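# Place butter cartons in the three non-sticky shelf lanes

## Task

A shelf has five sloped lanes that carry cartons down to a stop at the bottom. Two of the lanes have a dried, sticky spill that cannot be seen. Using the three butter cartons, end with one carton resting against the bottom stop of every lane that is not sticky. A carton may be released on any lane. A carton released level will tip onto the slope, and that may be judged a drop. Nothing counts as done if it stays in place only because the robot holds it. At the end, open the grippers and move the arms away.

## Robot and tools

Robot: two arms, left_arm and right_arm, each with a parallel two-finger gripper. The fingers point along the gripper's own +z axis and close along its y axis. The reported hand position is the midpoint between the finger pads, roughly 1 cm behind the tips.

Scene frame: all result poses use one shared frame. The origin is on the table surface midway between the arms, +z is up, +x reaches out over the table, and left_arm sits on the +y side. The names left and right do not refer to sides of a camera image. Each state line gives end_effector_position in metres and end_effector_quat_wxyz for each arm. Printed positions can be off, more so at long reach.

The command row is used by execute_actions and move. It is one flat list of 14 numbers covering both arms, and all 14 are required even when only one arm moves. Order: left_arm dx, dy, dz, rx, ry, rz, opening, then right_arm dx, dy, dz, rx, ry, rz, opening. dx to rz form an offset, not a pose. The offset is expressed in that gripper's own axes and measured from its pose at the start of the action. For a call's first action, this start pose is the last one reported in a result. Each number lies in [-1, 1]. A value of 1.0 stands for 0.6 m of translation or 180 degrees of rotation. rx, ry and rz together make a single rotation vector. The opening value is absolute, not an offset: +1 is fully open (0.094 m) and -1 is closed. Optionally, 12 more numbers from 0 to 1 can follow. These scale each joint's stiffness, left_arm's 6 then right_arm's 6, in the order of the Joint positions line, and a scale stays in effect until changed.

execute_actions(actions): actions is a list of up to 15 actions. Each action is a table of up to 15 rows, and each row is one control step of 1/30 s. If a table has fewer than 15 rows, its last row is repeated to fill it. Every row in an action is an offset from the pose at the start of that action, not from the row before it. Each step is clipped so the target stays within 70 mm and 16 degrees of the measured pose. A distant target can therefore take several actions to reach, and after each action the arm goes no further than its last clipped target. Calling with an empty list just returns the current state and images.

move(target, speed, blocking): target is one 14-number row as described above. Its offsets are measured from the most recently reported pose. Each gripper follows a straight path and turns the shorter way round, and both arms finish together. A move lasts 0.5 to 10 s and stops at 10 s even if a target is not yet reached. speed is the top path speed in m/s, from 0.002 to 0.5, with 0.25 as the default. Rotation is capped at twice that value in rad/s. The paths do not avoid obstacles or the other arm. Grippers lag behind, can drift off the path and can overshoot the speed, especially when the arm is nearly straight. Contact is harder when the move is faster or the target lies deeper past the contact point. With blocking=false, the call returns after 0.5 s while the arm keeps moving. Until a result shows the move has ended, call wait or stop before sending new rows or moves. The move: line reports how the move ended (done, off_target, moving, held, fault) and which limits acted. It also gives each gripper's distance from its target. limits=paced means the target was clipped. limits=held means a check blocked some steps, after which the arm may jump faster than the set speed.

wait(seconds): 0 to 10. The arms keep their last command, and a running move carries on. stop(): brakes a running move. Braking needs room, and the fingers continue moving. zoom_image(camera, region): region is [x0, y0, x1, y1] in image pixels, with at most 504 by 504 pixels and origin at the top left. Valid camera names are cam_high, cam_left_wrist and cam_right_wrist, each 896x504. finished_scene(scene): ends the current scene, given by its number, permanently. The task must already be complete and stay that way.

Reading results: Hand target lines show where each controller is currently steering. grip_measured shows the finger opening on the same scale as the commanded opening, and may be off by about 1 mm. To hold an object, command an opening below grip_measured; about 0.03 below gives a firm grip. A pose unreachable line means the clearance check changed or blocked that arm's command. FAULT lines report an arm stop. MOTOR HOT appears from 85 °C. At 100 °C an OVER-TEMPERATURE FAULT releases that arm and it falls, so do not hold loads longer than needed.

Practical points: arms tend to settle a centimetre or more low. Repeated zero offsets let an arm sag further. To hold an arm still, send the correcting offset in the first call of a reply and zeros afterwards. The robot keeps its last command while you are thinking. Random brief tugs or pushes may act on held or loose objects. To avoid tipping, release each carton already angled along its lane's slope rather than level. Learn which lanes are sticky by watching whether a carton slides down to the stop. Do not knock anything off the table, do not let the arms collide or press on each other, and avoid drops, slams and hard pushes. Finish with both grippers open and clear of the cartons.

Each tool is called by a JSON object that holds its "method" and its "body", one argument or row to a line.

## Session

{"method": "execute_actions", "body": {
  "actions": []
}}

Scene clock: 0.00 s.
left_arm: end_effector_position=(+0.5546, +0.3959, +0.2352) grip_measured=+1.000 end_effector_quat_wxyz=(+0.030, +0.474, +0.878, +0.063) | right_arm: end_effector_position=(-0.1407, -0.5482, +0.3267) grip_measured=+1.000 end_effector_quat_wxyz=(+0.594, +0.756, +0.233, -0.148)
Joint positions: left_arm=[ 0.077  1.622  1.553 -1.374 -0.059  1.186  0.094] | right_arm=[-2.282  0.498  0.556 -0.379 -0.647  0.83   0.094]
Joint velocities: left_arm=[-0.005 -0.005  0.012  0.007  0.007 -0.066  0.   ] | right_arm=[-0.005 -0.005  0.007 -0.002 -0.066 -0.066  0.   ]
Motor temperatures (°C, as the motors report them): left_arm=[24 28 28 26 25 26] | right_arm=[27 24 27 27 25 23]
Hand target (left_arm): +0.561, +0.397, +0.239; +0.035, +0.474, +0.877, +0.067
Hand target (right_arm): -0.141, -0.549, +0.345; +0.602, +0.746, +0.236, -0.159
Joint stiffness scale: left_arm=[1. 1. 1. 1. 1. 1.] | right_arm=[1. 1. 1. 1. 1. 1.]

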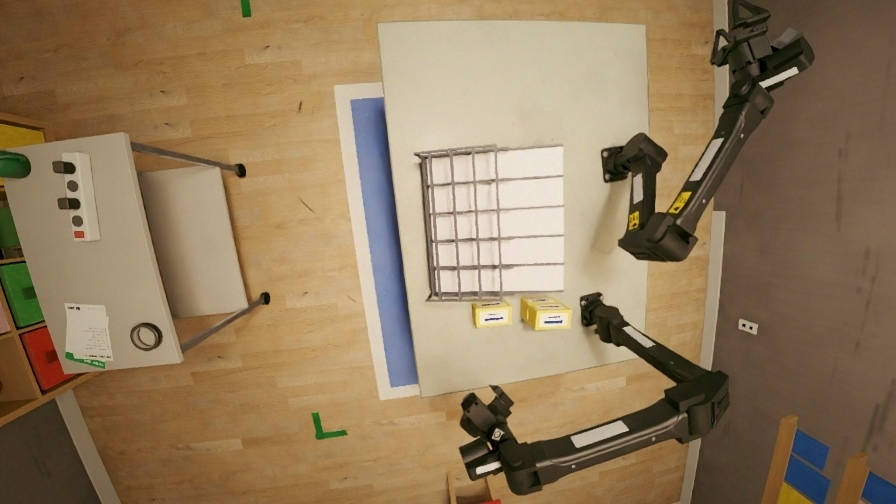

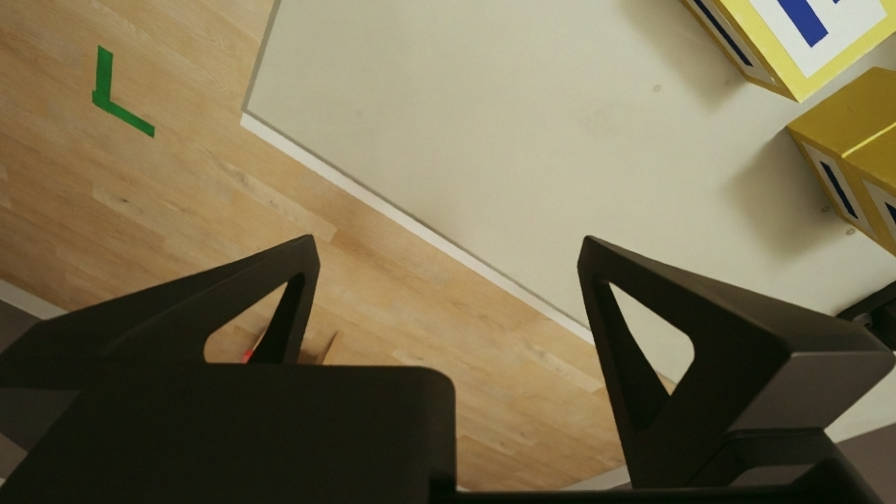

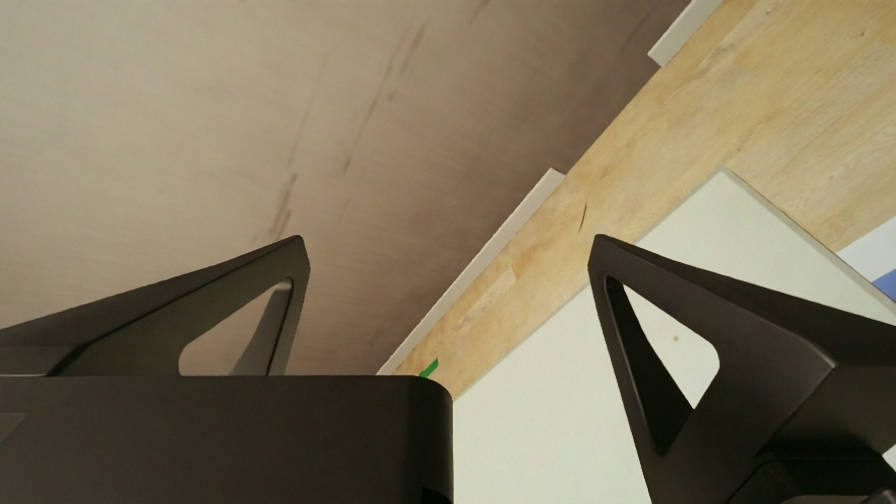

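{"method": "execute_actions", "body": {
  "actions": []
}}

Scene clock: 13.80 s.
left_arm: end_effector_position=(+0.5546, +0.3959, +0.2352) grip_measured=+1.000 end_effector_quat_wxyz=(+0.030, +0.474, +0.878, +0.063) | right_arm: end_effector_position=(-0.1407, -0.5482, +0.3267) grip_measured=+1.000 end_effector_quat_wxyz=(+0.594, +0.756, +0.233, -0.148)
Joint positions: left_arm=[ 0.077  1.622  1.553 -1.374 -0.059  1.186  0.094] | right_arm=[-2.282  0.498  0.556 -0.379 -0.647  0.83   0.094]
Joint velocities: left_arm=[ 0.015  0.005 -0.007 -0.017 -0.007 -0.007  0.   ] | right_arm=[ 0.005 -0.015  0.002 -0.007 -0.007  0.022  0.   ]
Motor temperatures (°C, as the motors report them): left_arm=[24 29 31 26 25 26] | right_arm=[27 24 32 27 25 23]
Hand target (left_arm): +0.561, +0.397, +0.239; +0.035, +0.474, +0.877, +0.067
Hand target (right_arm): -0.141, -0.549, +0.345; +0.602, +0.746, +0.236, -0.159
Joint stiffness scale: left_arm=[1. 1. 1. 1. 1. 1.] | right_arm=[1. 1. 1. 1. 1. 1.]

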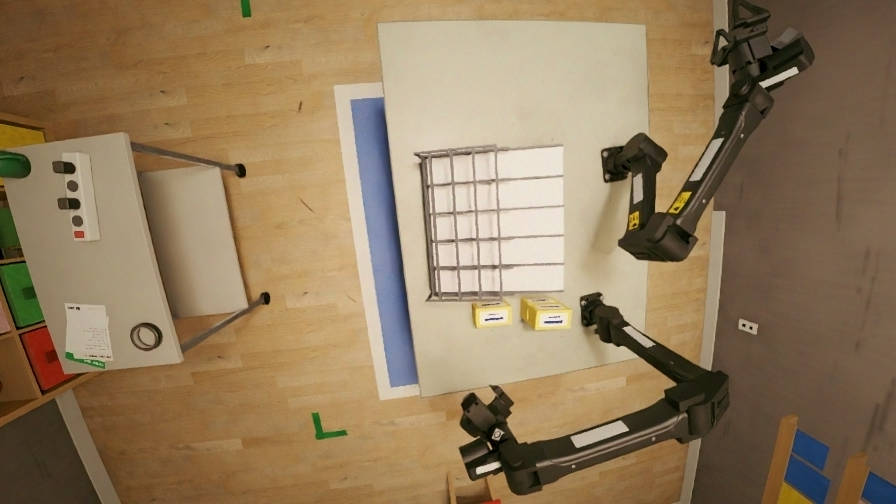

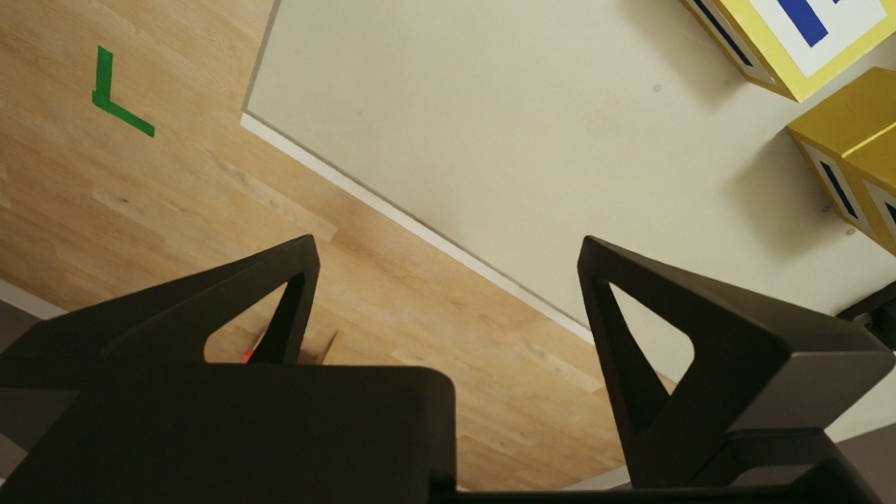

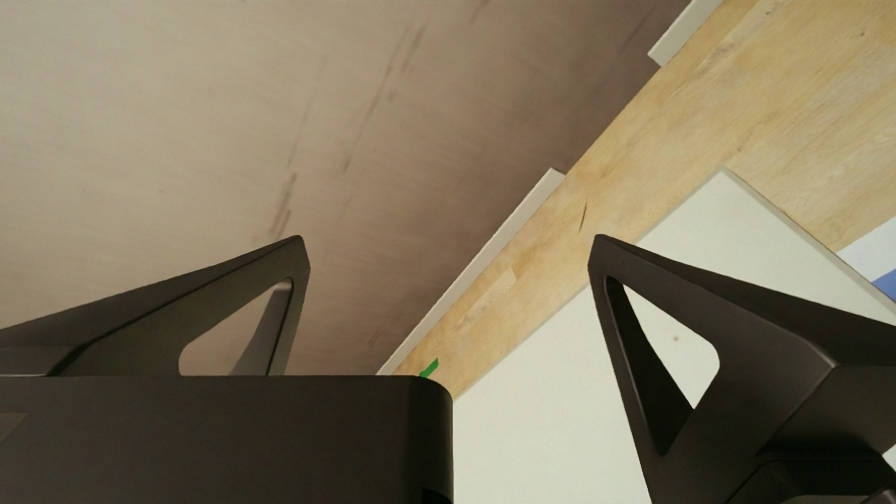

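{"method": "move", "body": {
  "target": [0,0,0,0,0,-0.295,1,0,0,0,0,0,0,1],
  "speed": 0.4
}}

Scene clock: 17.60 s.
left_arm: end_effector_position=(+0.5546, +0.3958, +0.2352) grip_measured=+1.000 end_effector_quat_wxyz=(+0.055, +0.042, +0.997, +0.043) | right_arm: end_effector_position=(-0.1407, -0.5482, +0.3267) grip_measured=+1.000 end_effector_quat_wxyz=(+0.594, +0.756, +0.233, -0.148)
Joint positions: left_arm=[ 0.077  1.622  1.553 -1.374 -0.059  0.279  0.094] | right_arm=[-2.282  0.498  0.556 -0.379 -0.647  0.83   0.094]
Joint velocities: left_arm=[-0.024 -0.005 -0.017 -0.012 -0.037 -0.051  0.   ] | right_arm=[-0.005 -0.005 -0.002 -0.022 -0.037  0.007  0.   ]
Motor temperatures (°C, as the motors report them): left_arm=[24 29 32 26 25 26] | right_arm=[27 24 32 27 25 23]
Hand target (left_arm): +0.555, +0.396, +0.235; +0.055, +0.032, +0.997, +0.043
Hand target (right_arm): -0.141, -0.548, +0.327; +0.594, +0.756, +0.233, -0.148
Off the commanded pose (left_arm): 0.000 m, 1 deg.
Off the commanded pose (right_arm): 0.000 m, 0 deg.
Joint stiffness scale: left_arm=[1. 1. 1. 1. 1. 1.] | right_arm=[1. 1. 1. 1. 1. 1.]
move: done

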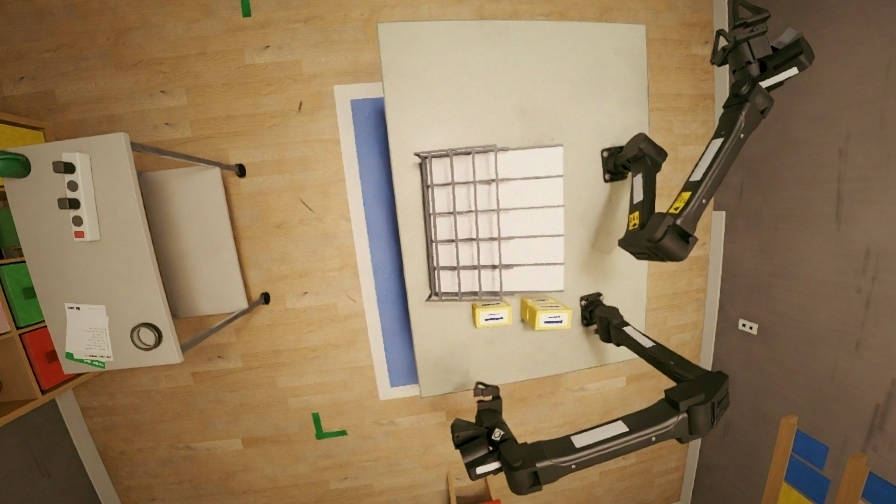

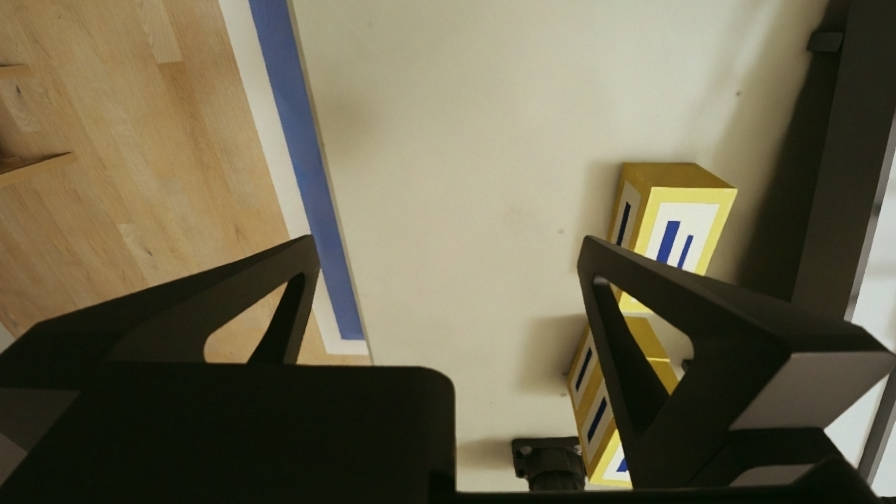

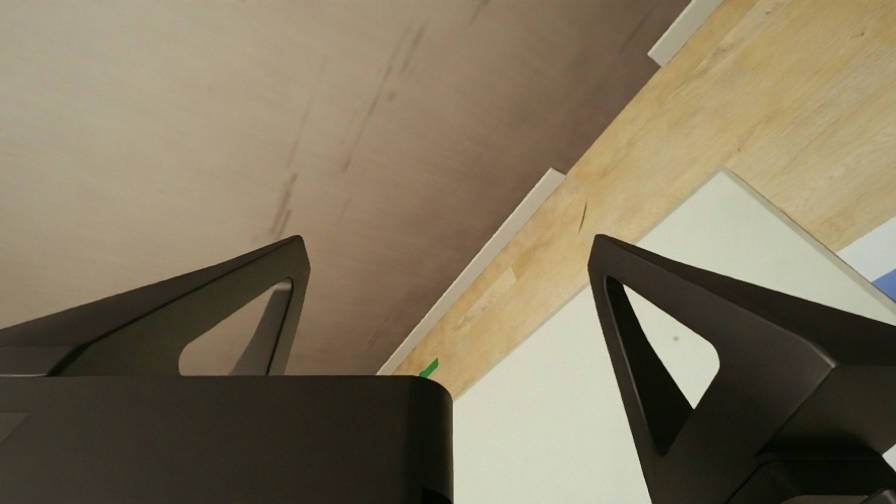

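{"method": "move", "body": {
  "target": [0.15,-0.26,0.2,0.027,0.01,0,1,0,0,0,0,0,0,1],
  "speed": 0.4
}}

Scene clock: 20.53 s.
left_arm: end_effector_position=(+0.4635, +0.2548, +0.0937) grip_measured=+1.000 end_effector_quat_wxyz=(+0.028, +0.056, +0.998, +0.001) | right_arm: end_effector_position=(-0.1407, -0.5482, +0.3267) grip_measured=+1.000 end_effector_quat_wxyz=(+0.594, +0.756, +0.233, -0.148)
Joint positions: left_arm=[-0.191  1.508  1.037 -1.043 -0.003  0.034  0.094] | right_arm=[-2.282  0.498  0.556 -0.379 -0.647  0.83   0.094]
Joint velocities: left_arm=[-0.024 -0.015  0.002  0.012  0.007  0.022  0.   ] | right_arm=[ 0.005  0.005 -0.002 -0.007  0.007 -0.022  0.   ]
Motor temperatures (°C, as the motors report them): left_arm=[24 29 32 26 25 26] | right_arm=[27 24 32 27 25 23]
Hand target (left_arm): +0.466, +0.256, +0.094; +0.038, +0.044, +0.998, +0.001
Hand target (right_arm): -0.141, -0.548, +0.327; +0.594, +0.756, +0.233, -0.148
Off the commanded pose (left_arm): 0.005 m, 2 deg.
Off the commanded pose (right_arm): 0.000 m, 0 deg.
Joint stiffness scale: left_arm=[1. 1. 1. 1. 1. 1.] | right_arm=[1. 1. 1. 1. 1. 1.]
move: done

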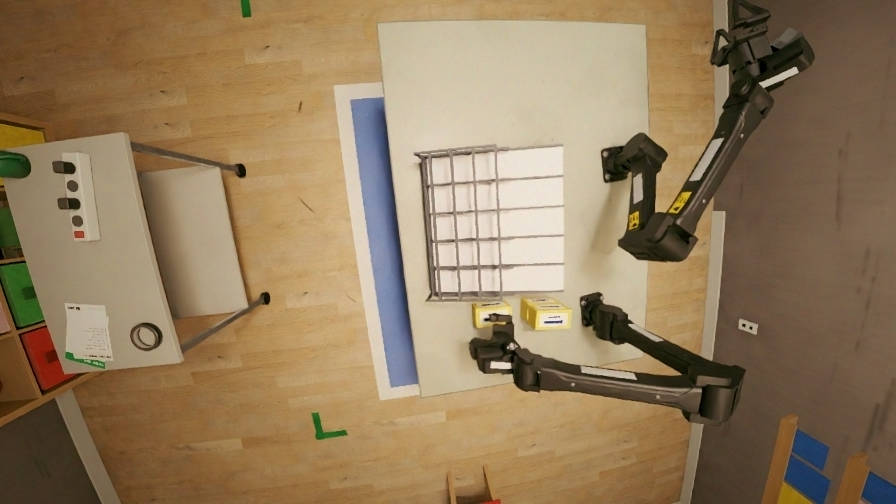

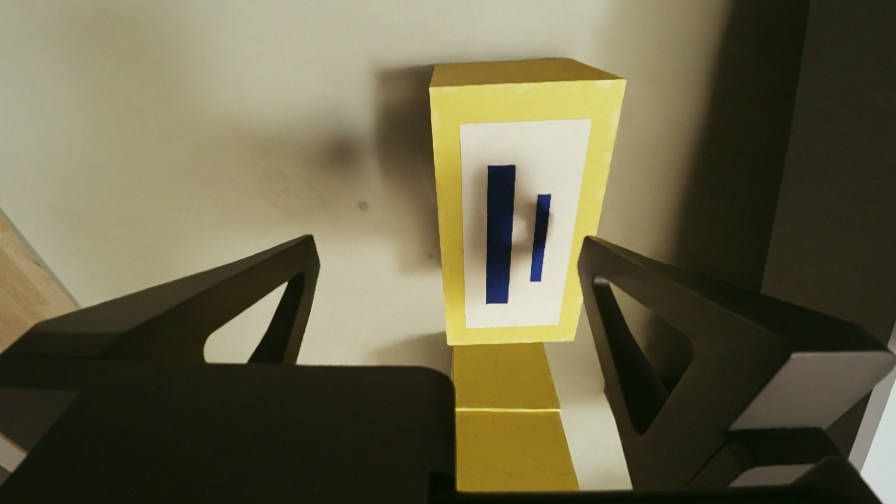

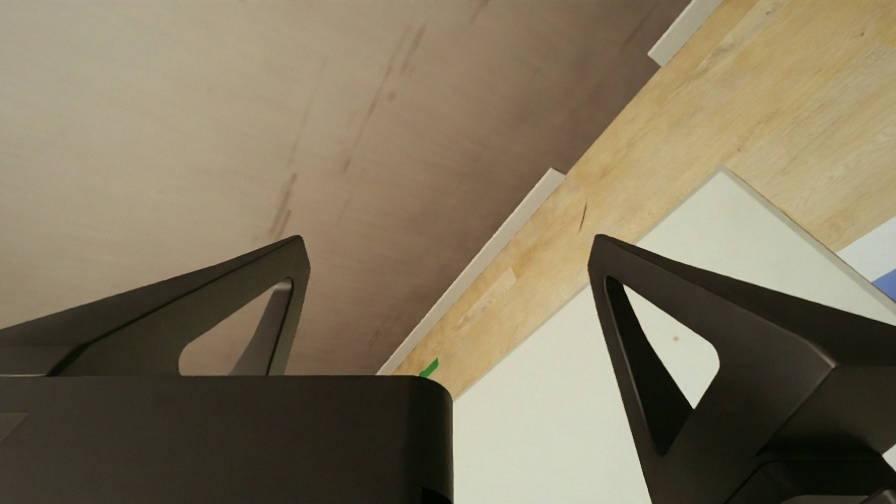

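{"method": "move", "body": {
  "target": [-0.02,-0.047,0,0,-0.01,-0.01,1,0,0,0,0,0,0,1]
}}

{"method": "move", "body": {
  "target": [0,0,0.08,0,0,0,1,0,0,0,0,0,0,1],
  "speed": 0.1
}}

Scene clock: 24.07 s.
left_arm: end_effector_position=(+0.4630, +0.2275, +0.0938) grip_measured=+1.000 end_effector_quat_wxyz=(+0.033, +0.048, +0.998, -0.001) | right_arm: end_effector_position=(-0.1407, -0.5482, +0.3267) grip_measured=+1.000 end_effector_quat_wxyz=(+0.594, +0.756, +0.233, -0.148)
Joint positions: left_arm=[-0.257  1.508  1.037 -1.033 -0.005 -0.046  0.094] | right_arm=[-2.282  0.498  0.556 -0.379 -0.647  0.83   0.094]
Joint velocities: left_arm=[-0.015 -0.015 -0.007  0.007 -0.066 -0.007  0.   ] | right_arm=[-0.005  0.005 -0.002 -0.017  0.007  0.037  0.   ]
Motor temperatures (°C, as the motors report them): left_arm=[24 29 32 26 25 26] | right_arm=[27 24 32 27 25 23]
Hand target (left_arm): +0.472, +0.225, +0.094; +0.044, +0.040, +0.998, -0.001
Hand target (right_arm): -0.141, -0.548, +0.327; +0.594, +0.756, +0.233, -0.148
Off the commanded pose (left_arm): 0.010 m, 2 deg.
Off the commanded pose (right_arm): 0.000 m, 0 deg.
Joint stiffness scale: left_arm=[1. 1. 1. 1. 1. 1.] | right_arm=[1. 1. 1. 1. 1. 1.]
move: done

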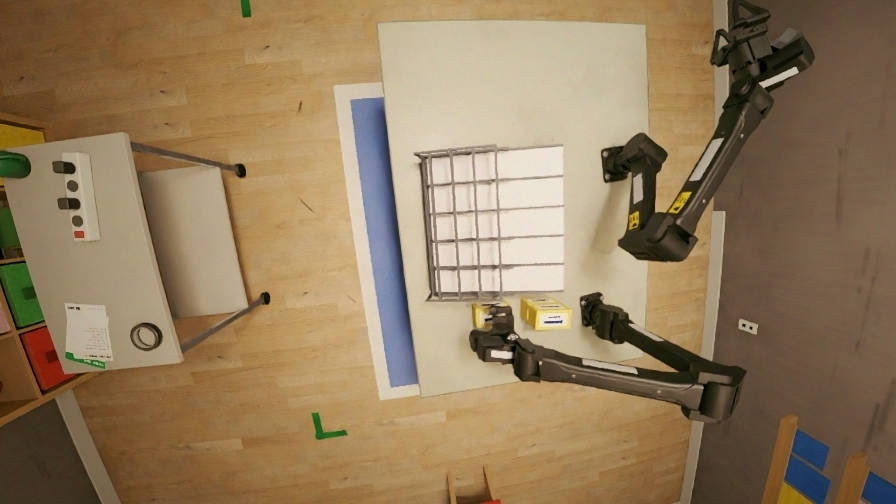

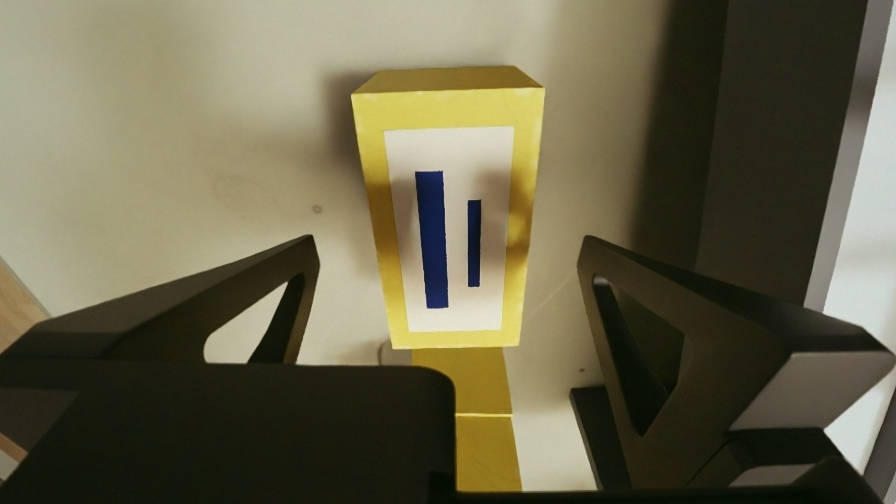

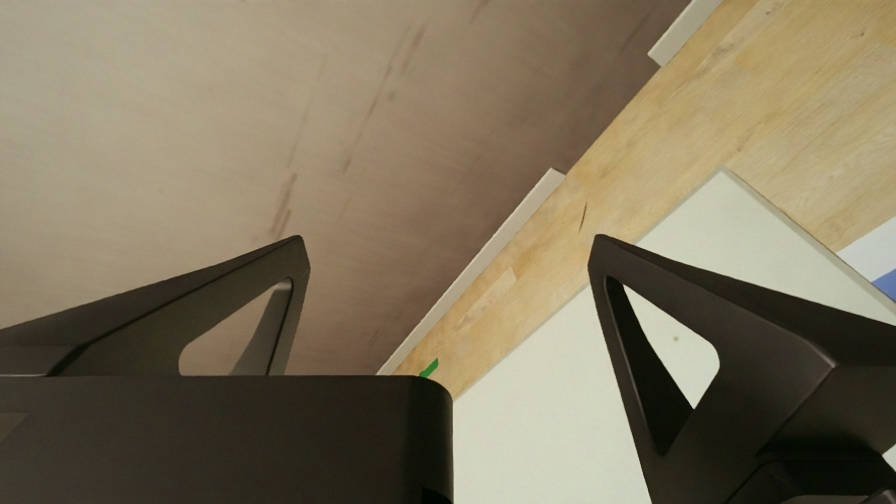

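Scene clock: 24.93 s.
left_arm: end_effector_position=(+0.4659, +0.2270, +0.0526) grip_measured=+1.000 end_effector_quat_wxyz=(+0.033, +0.048, +0.998, -0.001) | right_arm: end_effector_position=(-0.1407, -0.5482, +0.3267) grip_measured=+1.000 end_effector_quat_wxyz=(+0.594, +0.756, +0.233, -0.148)
Joint positions: left_arm=[-0.257  1.574  0.988 -0.919 -0.005 -0.046  0.094] | right_arm=[-2.282  0.498  0.556 -0.379 -0.647  0.83   0.094]
Joint velocities: left_arm=[-0.015 -0.015 -0.002  0.002  0.037  0.007  0.   ] | right_arm=[ 0.005 -0.005  0.002  0.007  0.037  0.022  0.   ]
Motor temperatures (°C, as the motors report them): left_arm=[24 29 32 26 25 26] | right_arm=[27 24 33 27 25 23]
Hand target (left_arm): +0.465, +0.227, +0.046; +0.033, +0.048, +0.998, -0.001
Hand target (right_arm): -0.141, -0.548, +0.327; +0.594, +0.756, +0.233, -0.148
Off the commanded pose (left_arm): 0.007 m, 0 deg.
Off the commanded pose (right_arm): 0.000 m, 0 deg.
Joint stiffness scale: left_arm=[1. 1. 1. 1. 1. 1.] | right_arm=[1. 1. 1. 1. 1. 1.]
move: done

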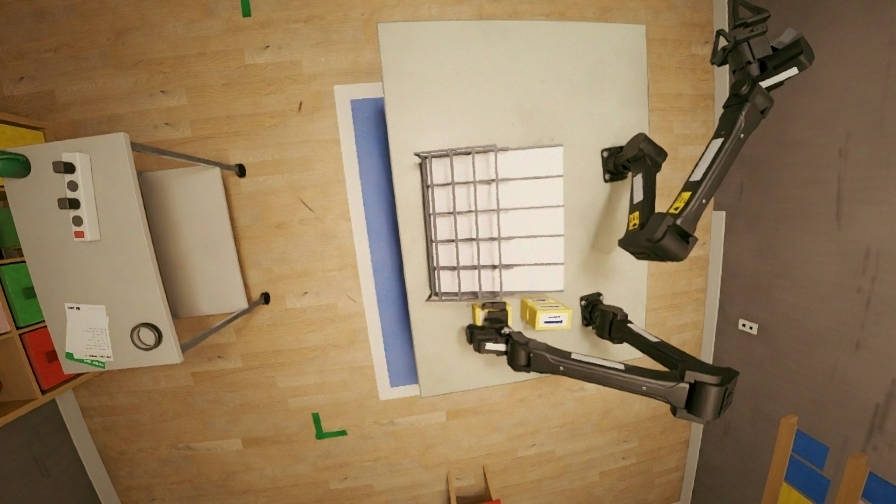

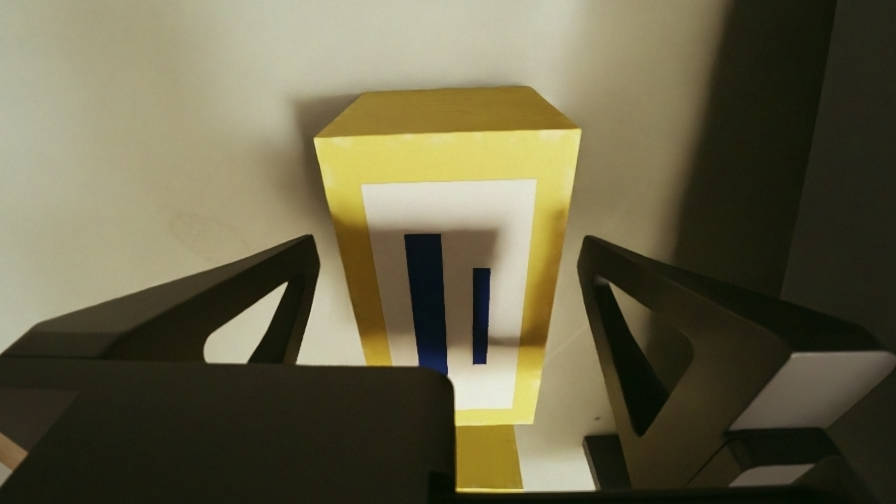

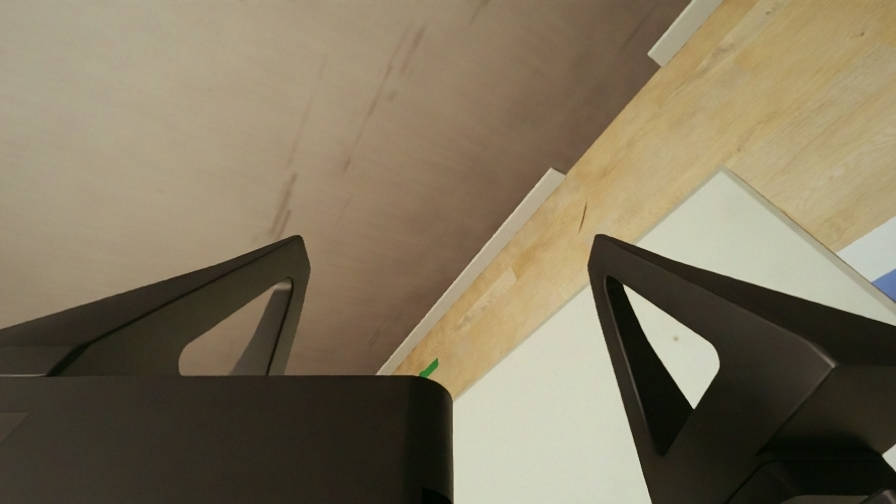

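Go a bit lower and back, then close.

{"method": "move", "body": {
  "target": [0.02,0,0.028,0,0,0,1,0,0,0,0,0,0,1],
  "speed": 0.08
}}

{"method": "execute_actions", "body": {
  "actions": [
    [[0,0,0,0,0,0,0.29,0,0,0,0,0,0,1]],
    [[0,0,0,0,0,0,0.29,0,0,0,0,0,0,1]]
  ]
}}

{"method": "move", "body": {
  "target": [0,0,-0.36,0,0,0,0.29,0,0,0,0,0,0,1]
}}

Scene clock: 29.40 s.
left_arm: end_effector_position=(+0.4559, +0.2285, +0.0399) grip_measured=+1.000 end_effector_quat_wxyz=(+0.031, +0.048, +0.998, -0.000) | right_arm: end_effector_position=(-0.1407, -0.5482, +0.3267) grip_measured=+1.000 end_effector_quat_wxyz=(+0.594, +0.756, +0.233, -0.148)
Joint positions: left_arm=[-0.257  1.574  0.948 -0.884 -0.005 -0.046  0.094] | right_arm=[-2.282  0.498  0.556 -0.379 -0.647  0.83   0.094]
Joint velocities: left_arm=[ 0.005 -0.015 -0.002  0.002 -0.007 -0.037  0.   ] | right_arm=[-0.005 -0.015 -0.012 -0.002 -0.022  0.022  0.   ]
Motor temperatures (°C, as the motors report them): left_arm=[24 29 31 26 25 26] | right_arm=[27 24 33 27 25 23]
Hand target (left_arm): +0.455, +0.228, +0.035; +0.033, +0.048, +0.998, -0.001
Hand target (right_arm): -0.141, -0.548, +0.327; +0.594, +0.756, +0.233, -0.148
Off the commanded pose (left_arm): 0.005 m, 0 deg.
Off the commanded pose (right_arm): 0.000 m, 0 deg.
Joint stiffness scale: left_arm=[1. 1. 1. 1. 1. 1.] | right_arm=[1. 1. 1. 1. 1. 1.]
move: done

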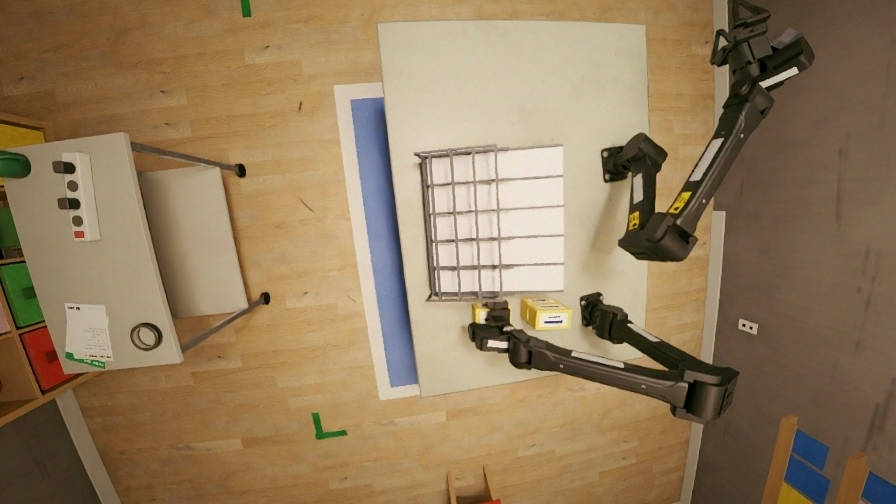

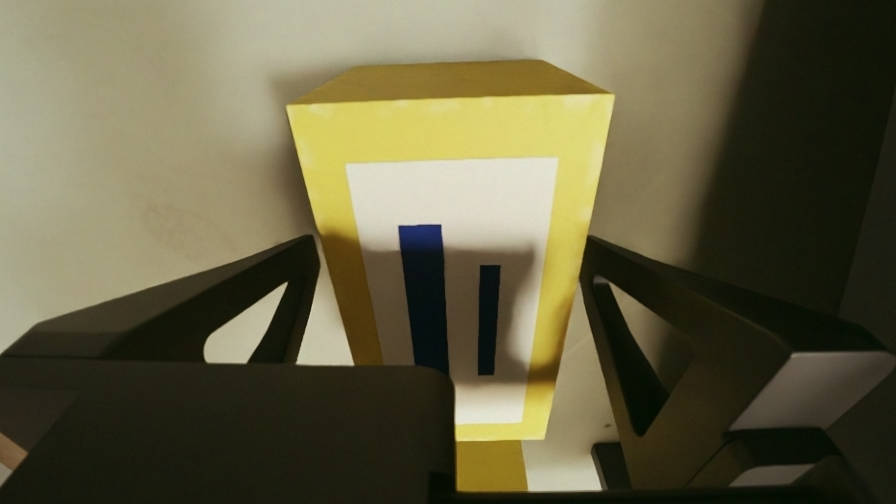

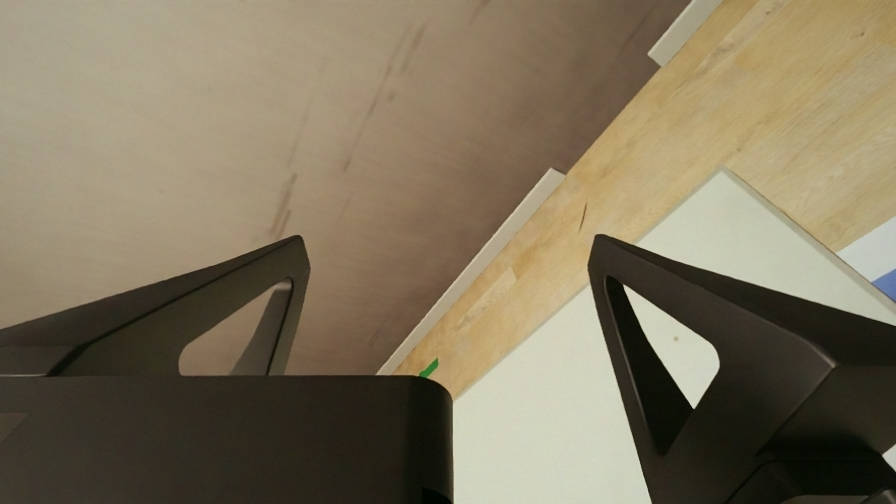

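Scene clock: 30.40 s.
left_arm: end_effector_position=(+0.4559, +0.2281, +0.0399) grip_measured=+0.332 end_effector_quat_wxyz=(+0.031, +0.048, +0.998, -0.002) | right_arm: end_effector_position=(-0.1407, -0.5482, +0.3267) grip_measured=+1.000 end_effector_quat_wxyz=(+0.594, +0.756, +0.233, -0.148)
Joint positions: left_arm=[-0.257  1.574  0.948 -0.883 -0.003 -0.046  0.063] | right_arm=[-2.282  0.498  0.556 -0.379 -0.647  0.83   0.094]
Joint velocities: left_arm=[-0.024 -0.005  0.007  0.007  0.022 -0.022  0.   ] | right_arm=[-0.015  0.005 -0.007  0.007  0.022 -0.066  0.   ]
Motor temperatures (°C, as the motors report them): left_arm=[24 29 31 26 25 26] | right_arm=[27 24 33 27 25 23]
Hand target (left_arm): +0.456, +0.228, +0.040; +0.031, +0.048, +0.998, -0.002
Hand target (right_arm): -0.141, -0.548, +0.327; +0.594, +0.756, +0.233, -0.148
Off the commanded pose (left_arm): 0.000 m, 0 deg.
Off the commanded pose (right_arm): 0.000 m, 0 deg.
Joint stiffness scale: left_arm=[1. 1. 1. 1. 1. 1.] | right_arm=[1. 1. 1. 1. 1. 1.]

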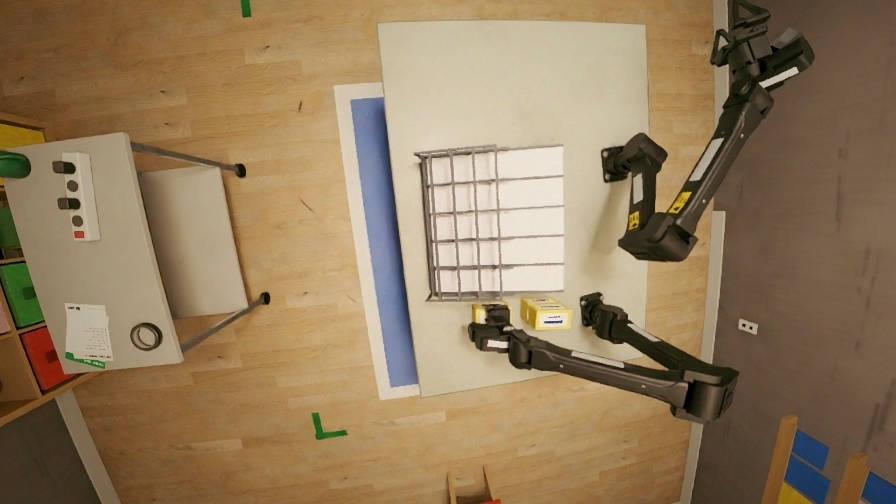

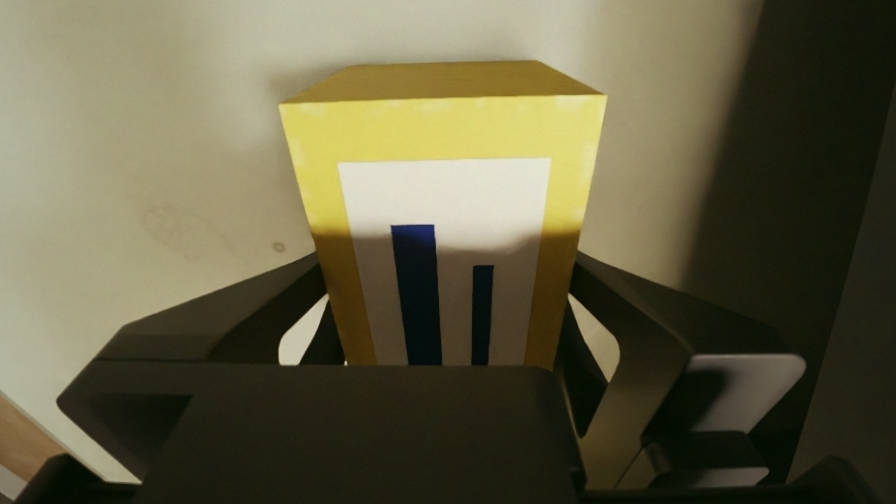

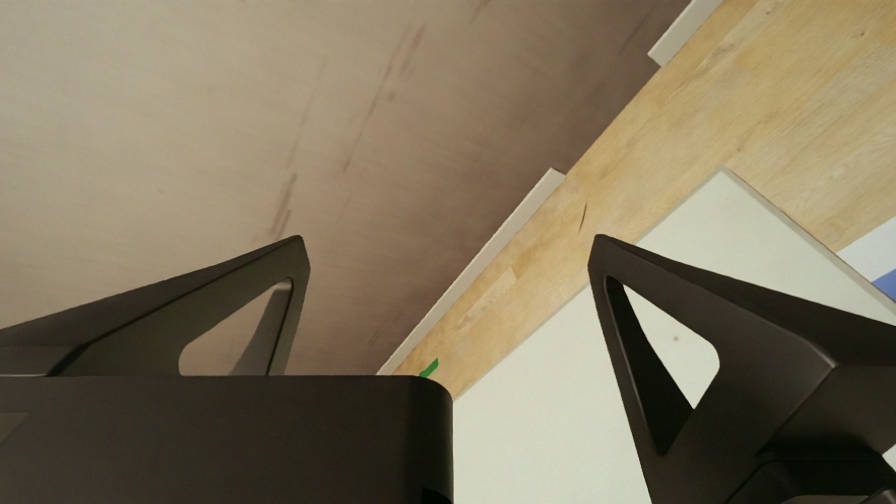

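Scene clock: 31.70 s.
left_arm: end_effector_position=(+0.4311, +0.2316, +0.2268) grip_measured=+0.332 end_effector_quat_wxyz=(+0.003, +0.048, +0.999, +0.001) | right_arm: end_effector_position=(-0.1407, -0.5482, +0.3267) grip_measured=+1.000 end_effector_quat_wxyz=(+0.594, +0.756, +0.233, -0.148)
Joint positions: left_arm=[-0.257  1.361  1.25  -1.455 -0.003 -0.046  0.063] | right_arm=[-2.282  0.498  0.556 -0.379 -0.647  0.83   0.094]
Joint velocities: left_arm=[-0.005 -0.024  0.002  0.007 -0.007 -0.022 -0.   ] | right_arm=[-0.015 -0.005  0.012  0.002 -0.037  0.007  0.   ]
Motor temperatures (°C, as the motors report them): left_arm=[24 29 32 26 25 26] | right_arm=[27 24 33 27 25 23]
Hand target (left_arm): +0.443, +0.230, +0.256; +0.031, +0.048, +0.998, -0.001
Hand target (right_arm): -0.141, -0.548, +0.327; +0.594, +0.756, +0.233, -0.148
Off the commanded pose (left_arm): 0.031 m, 3 deg.
Off the commanded pose (right_arm): 0.000 m, 0 deg.
Joint stiffness scale: left_arm=[1. 1. 1. 1. 1. 1.] | right_arm=[1. 1. 1. 1. 1. 1.]
move: off_target (left_arm); limits=paced

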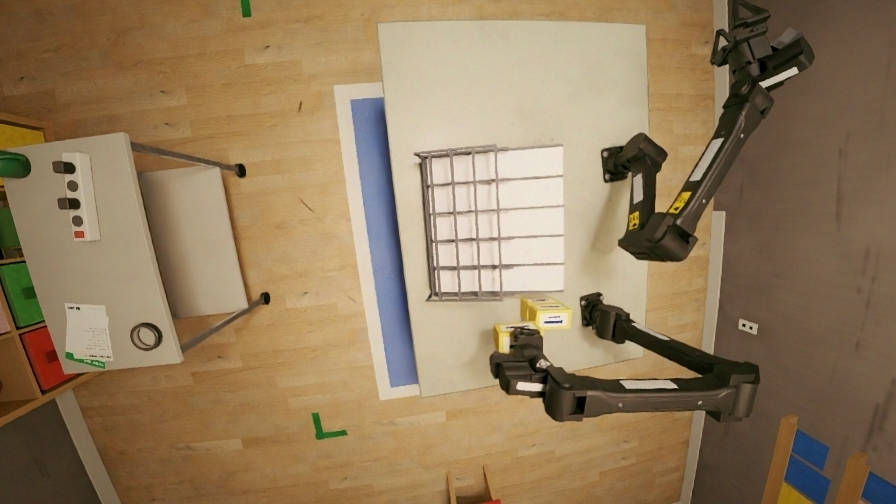

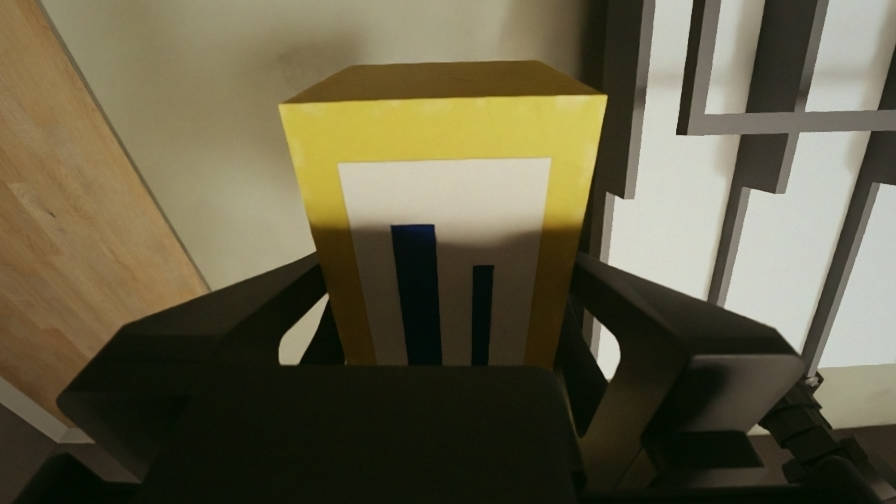

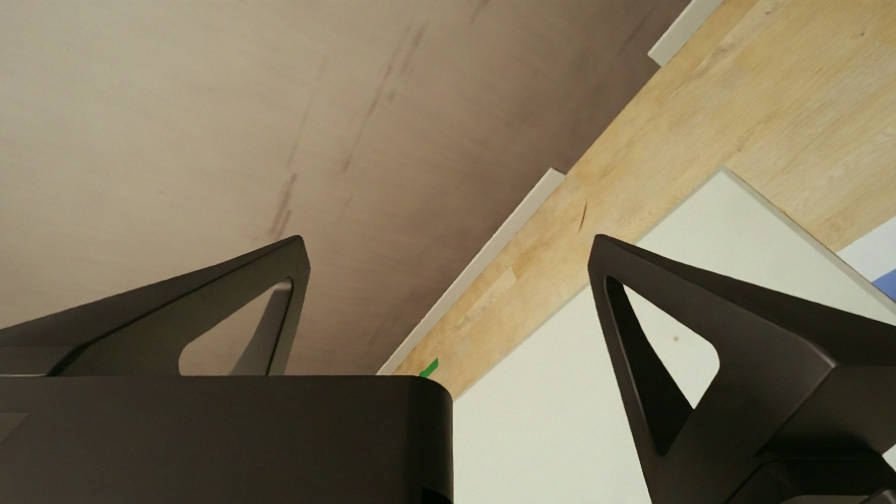

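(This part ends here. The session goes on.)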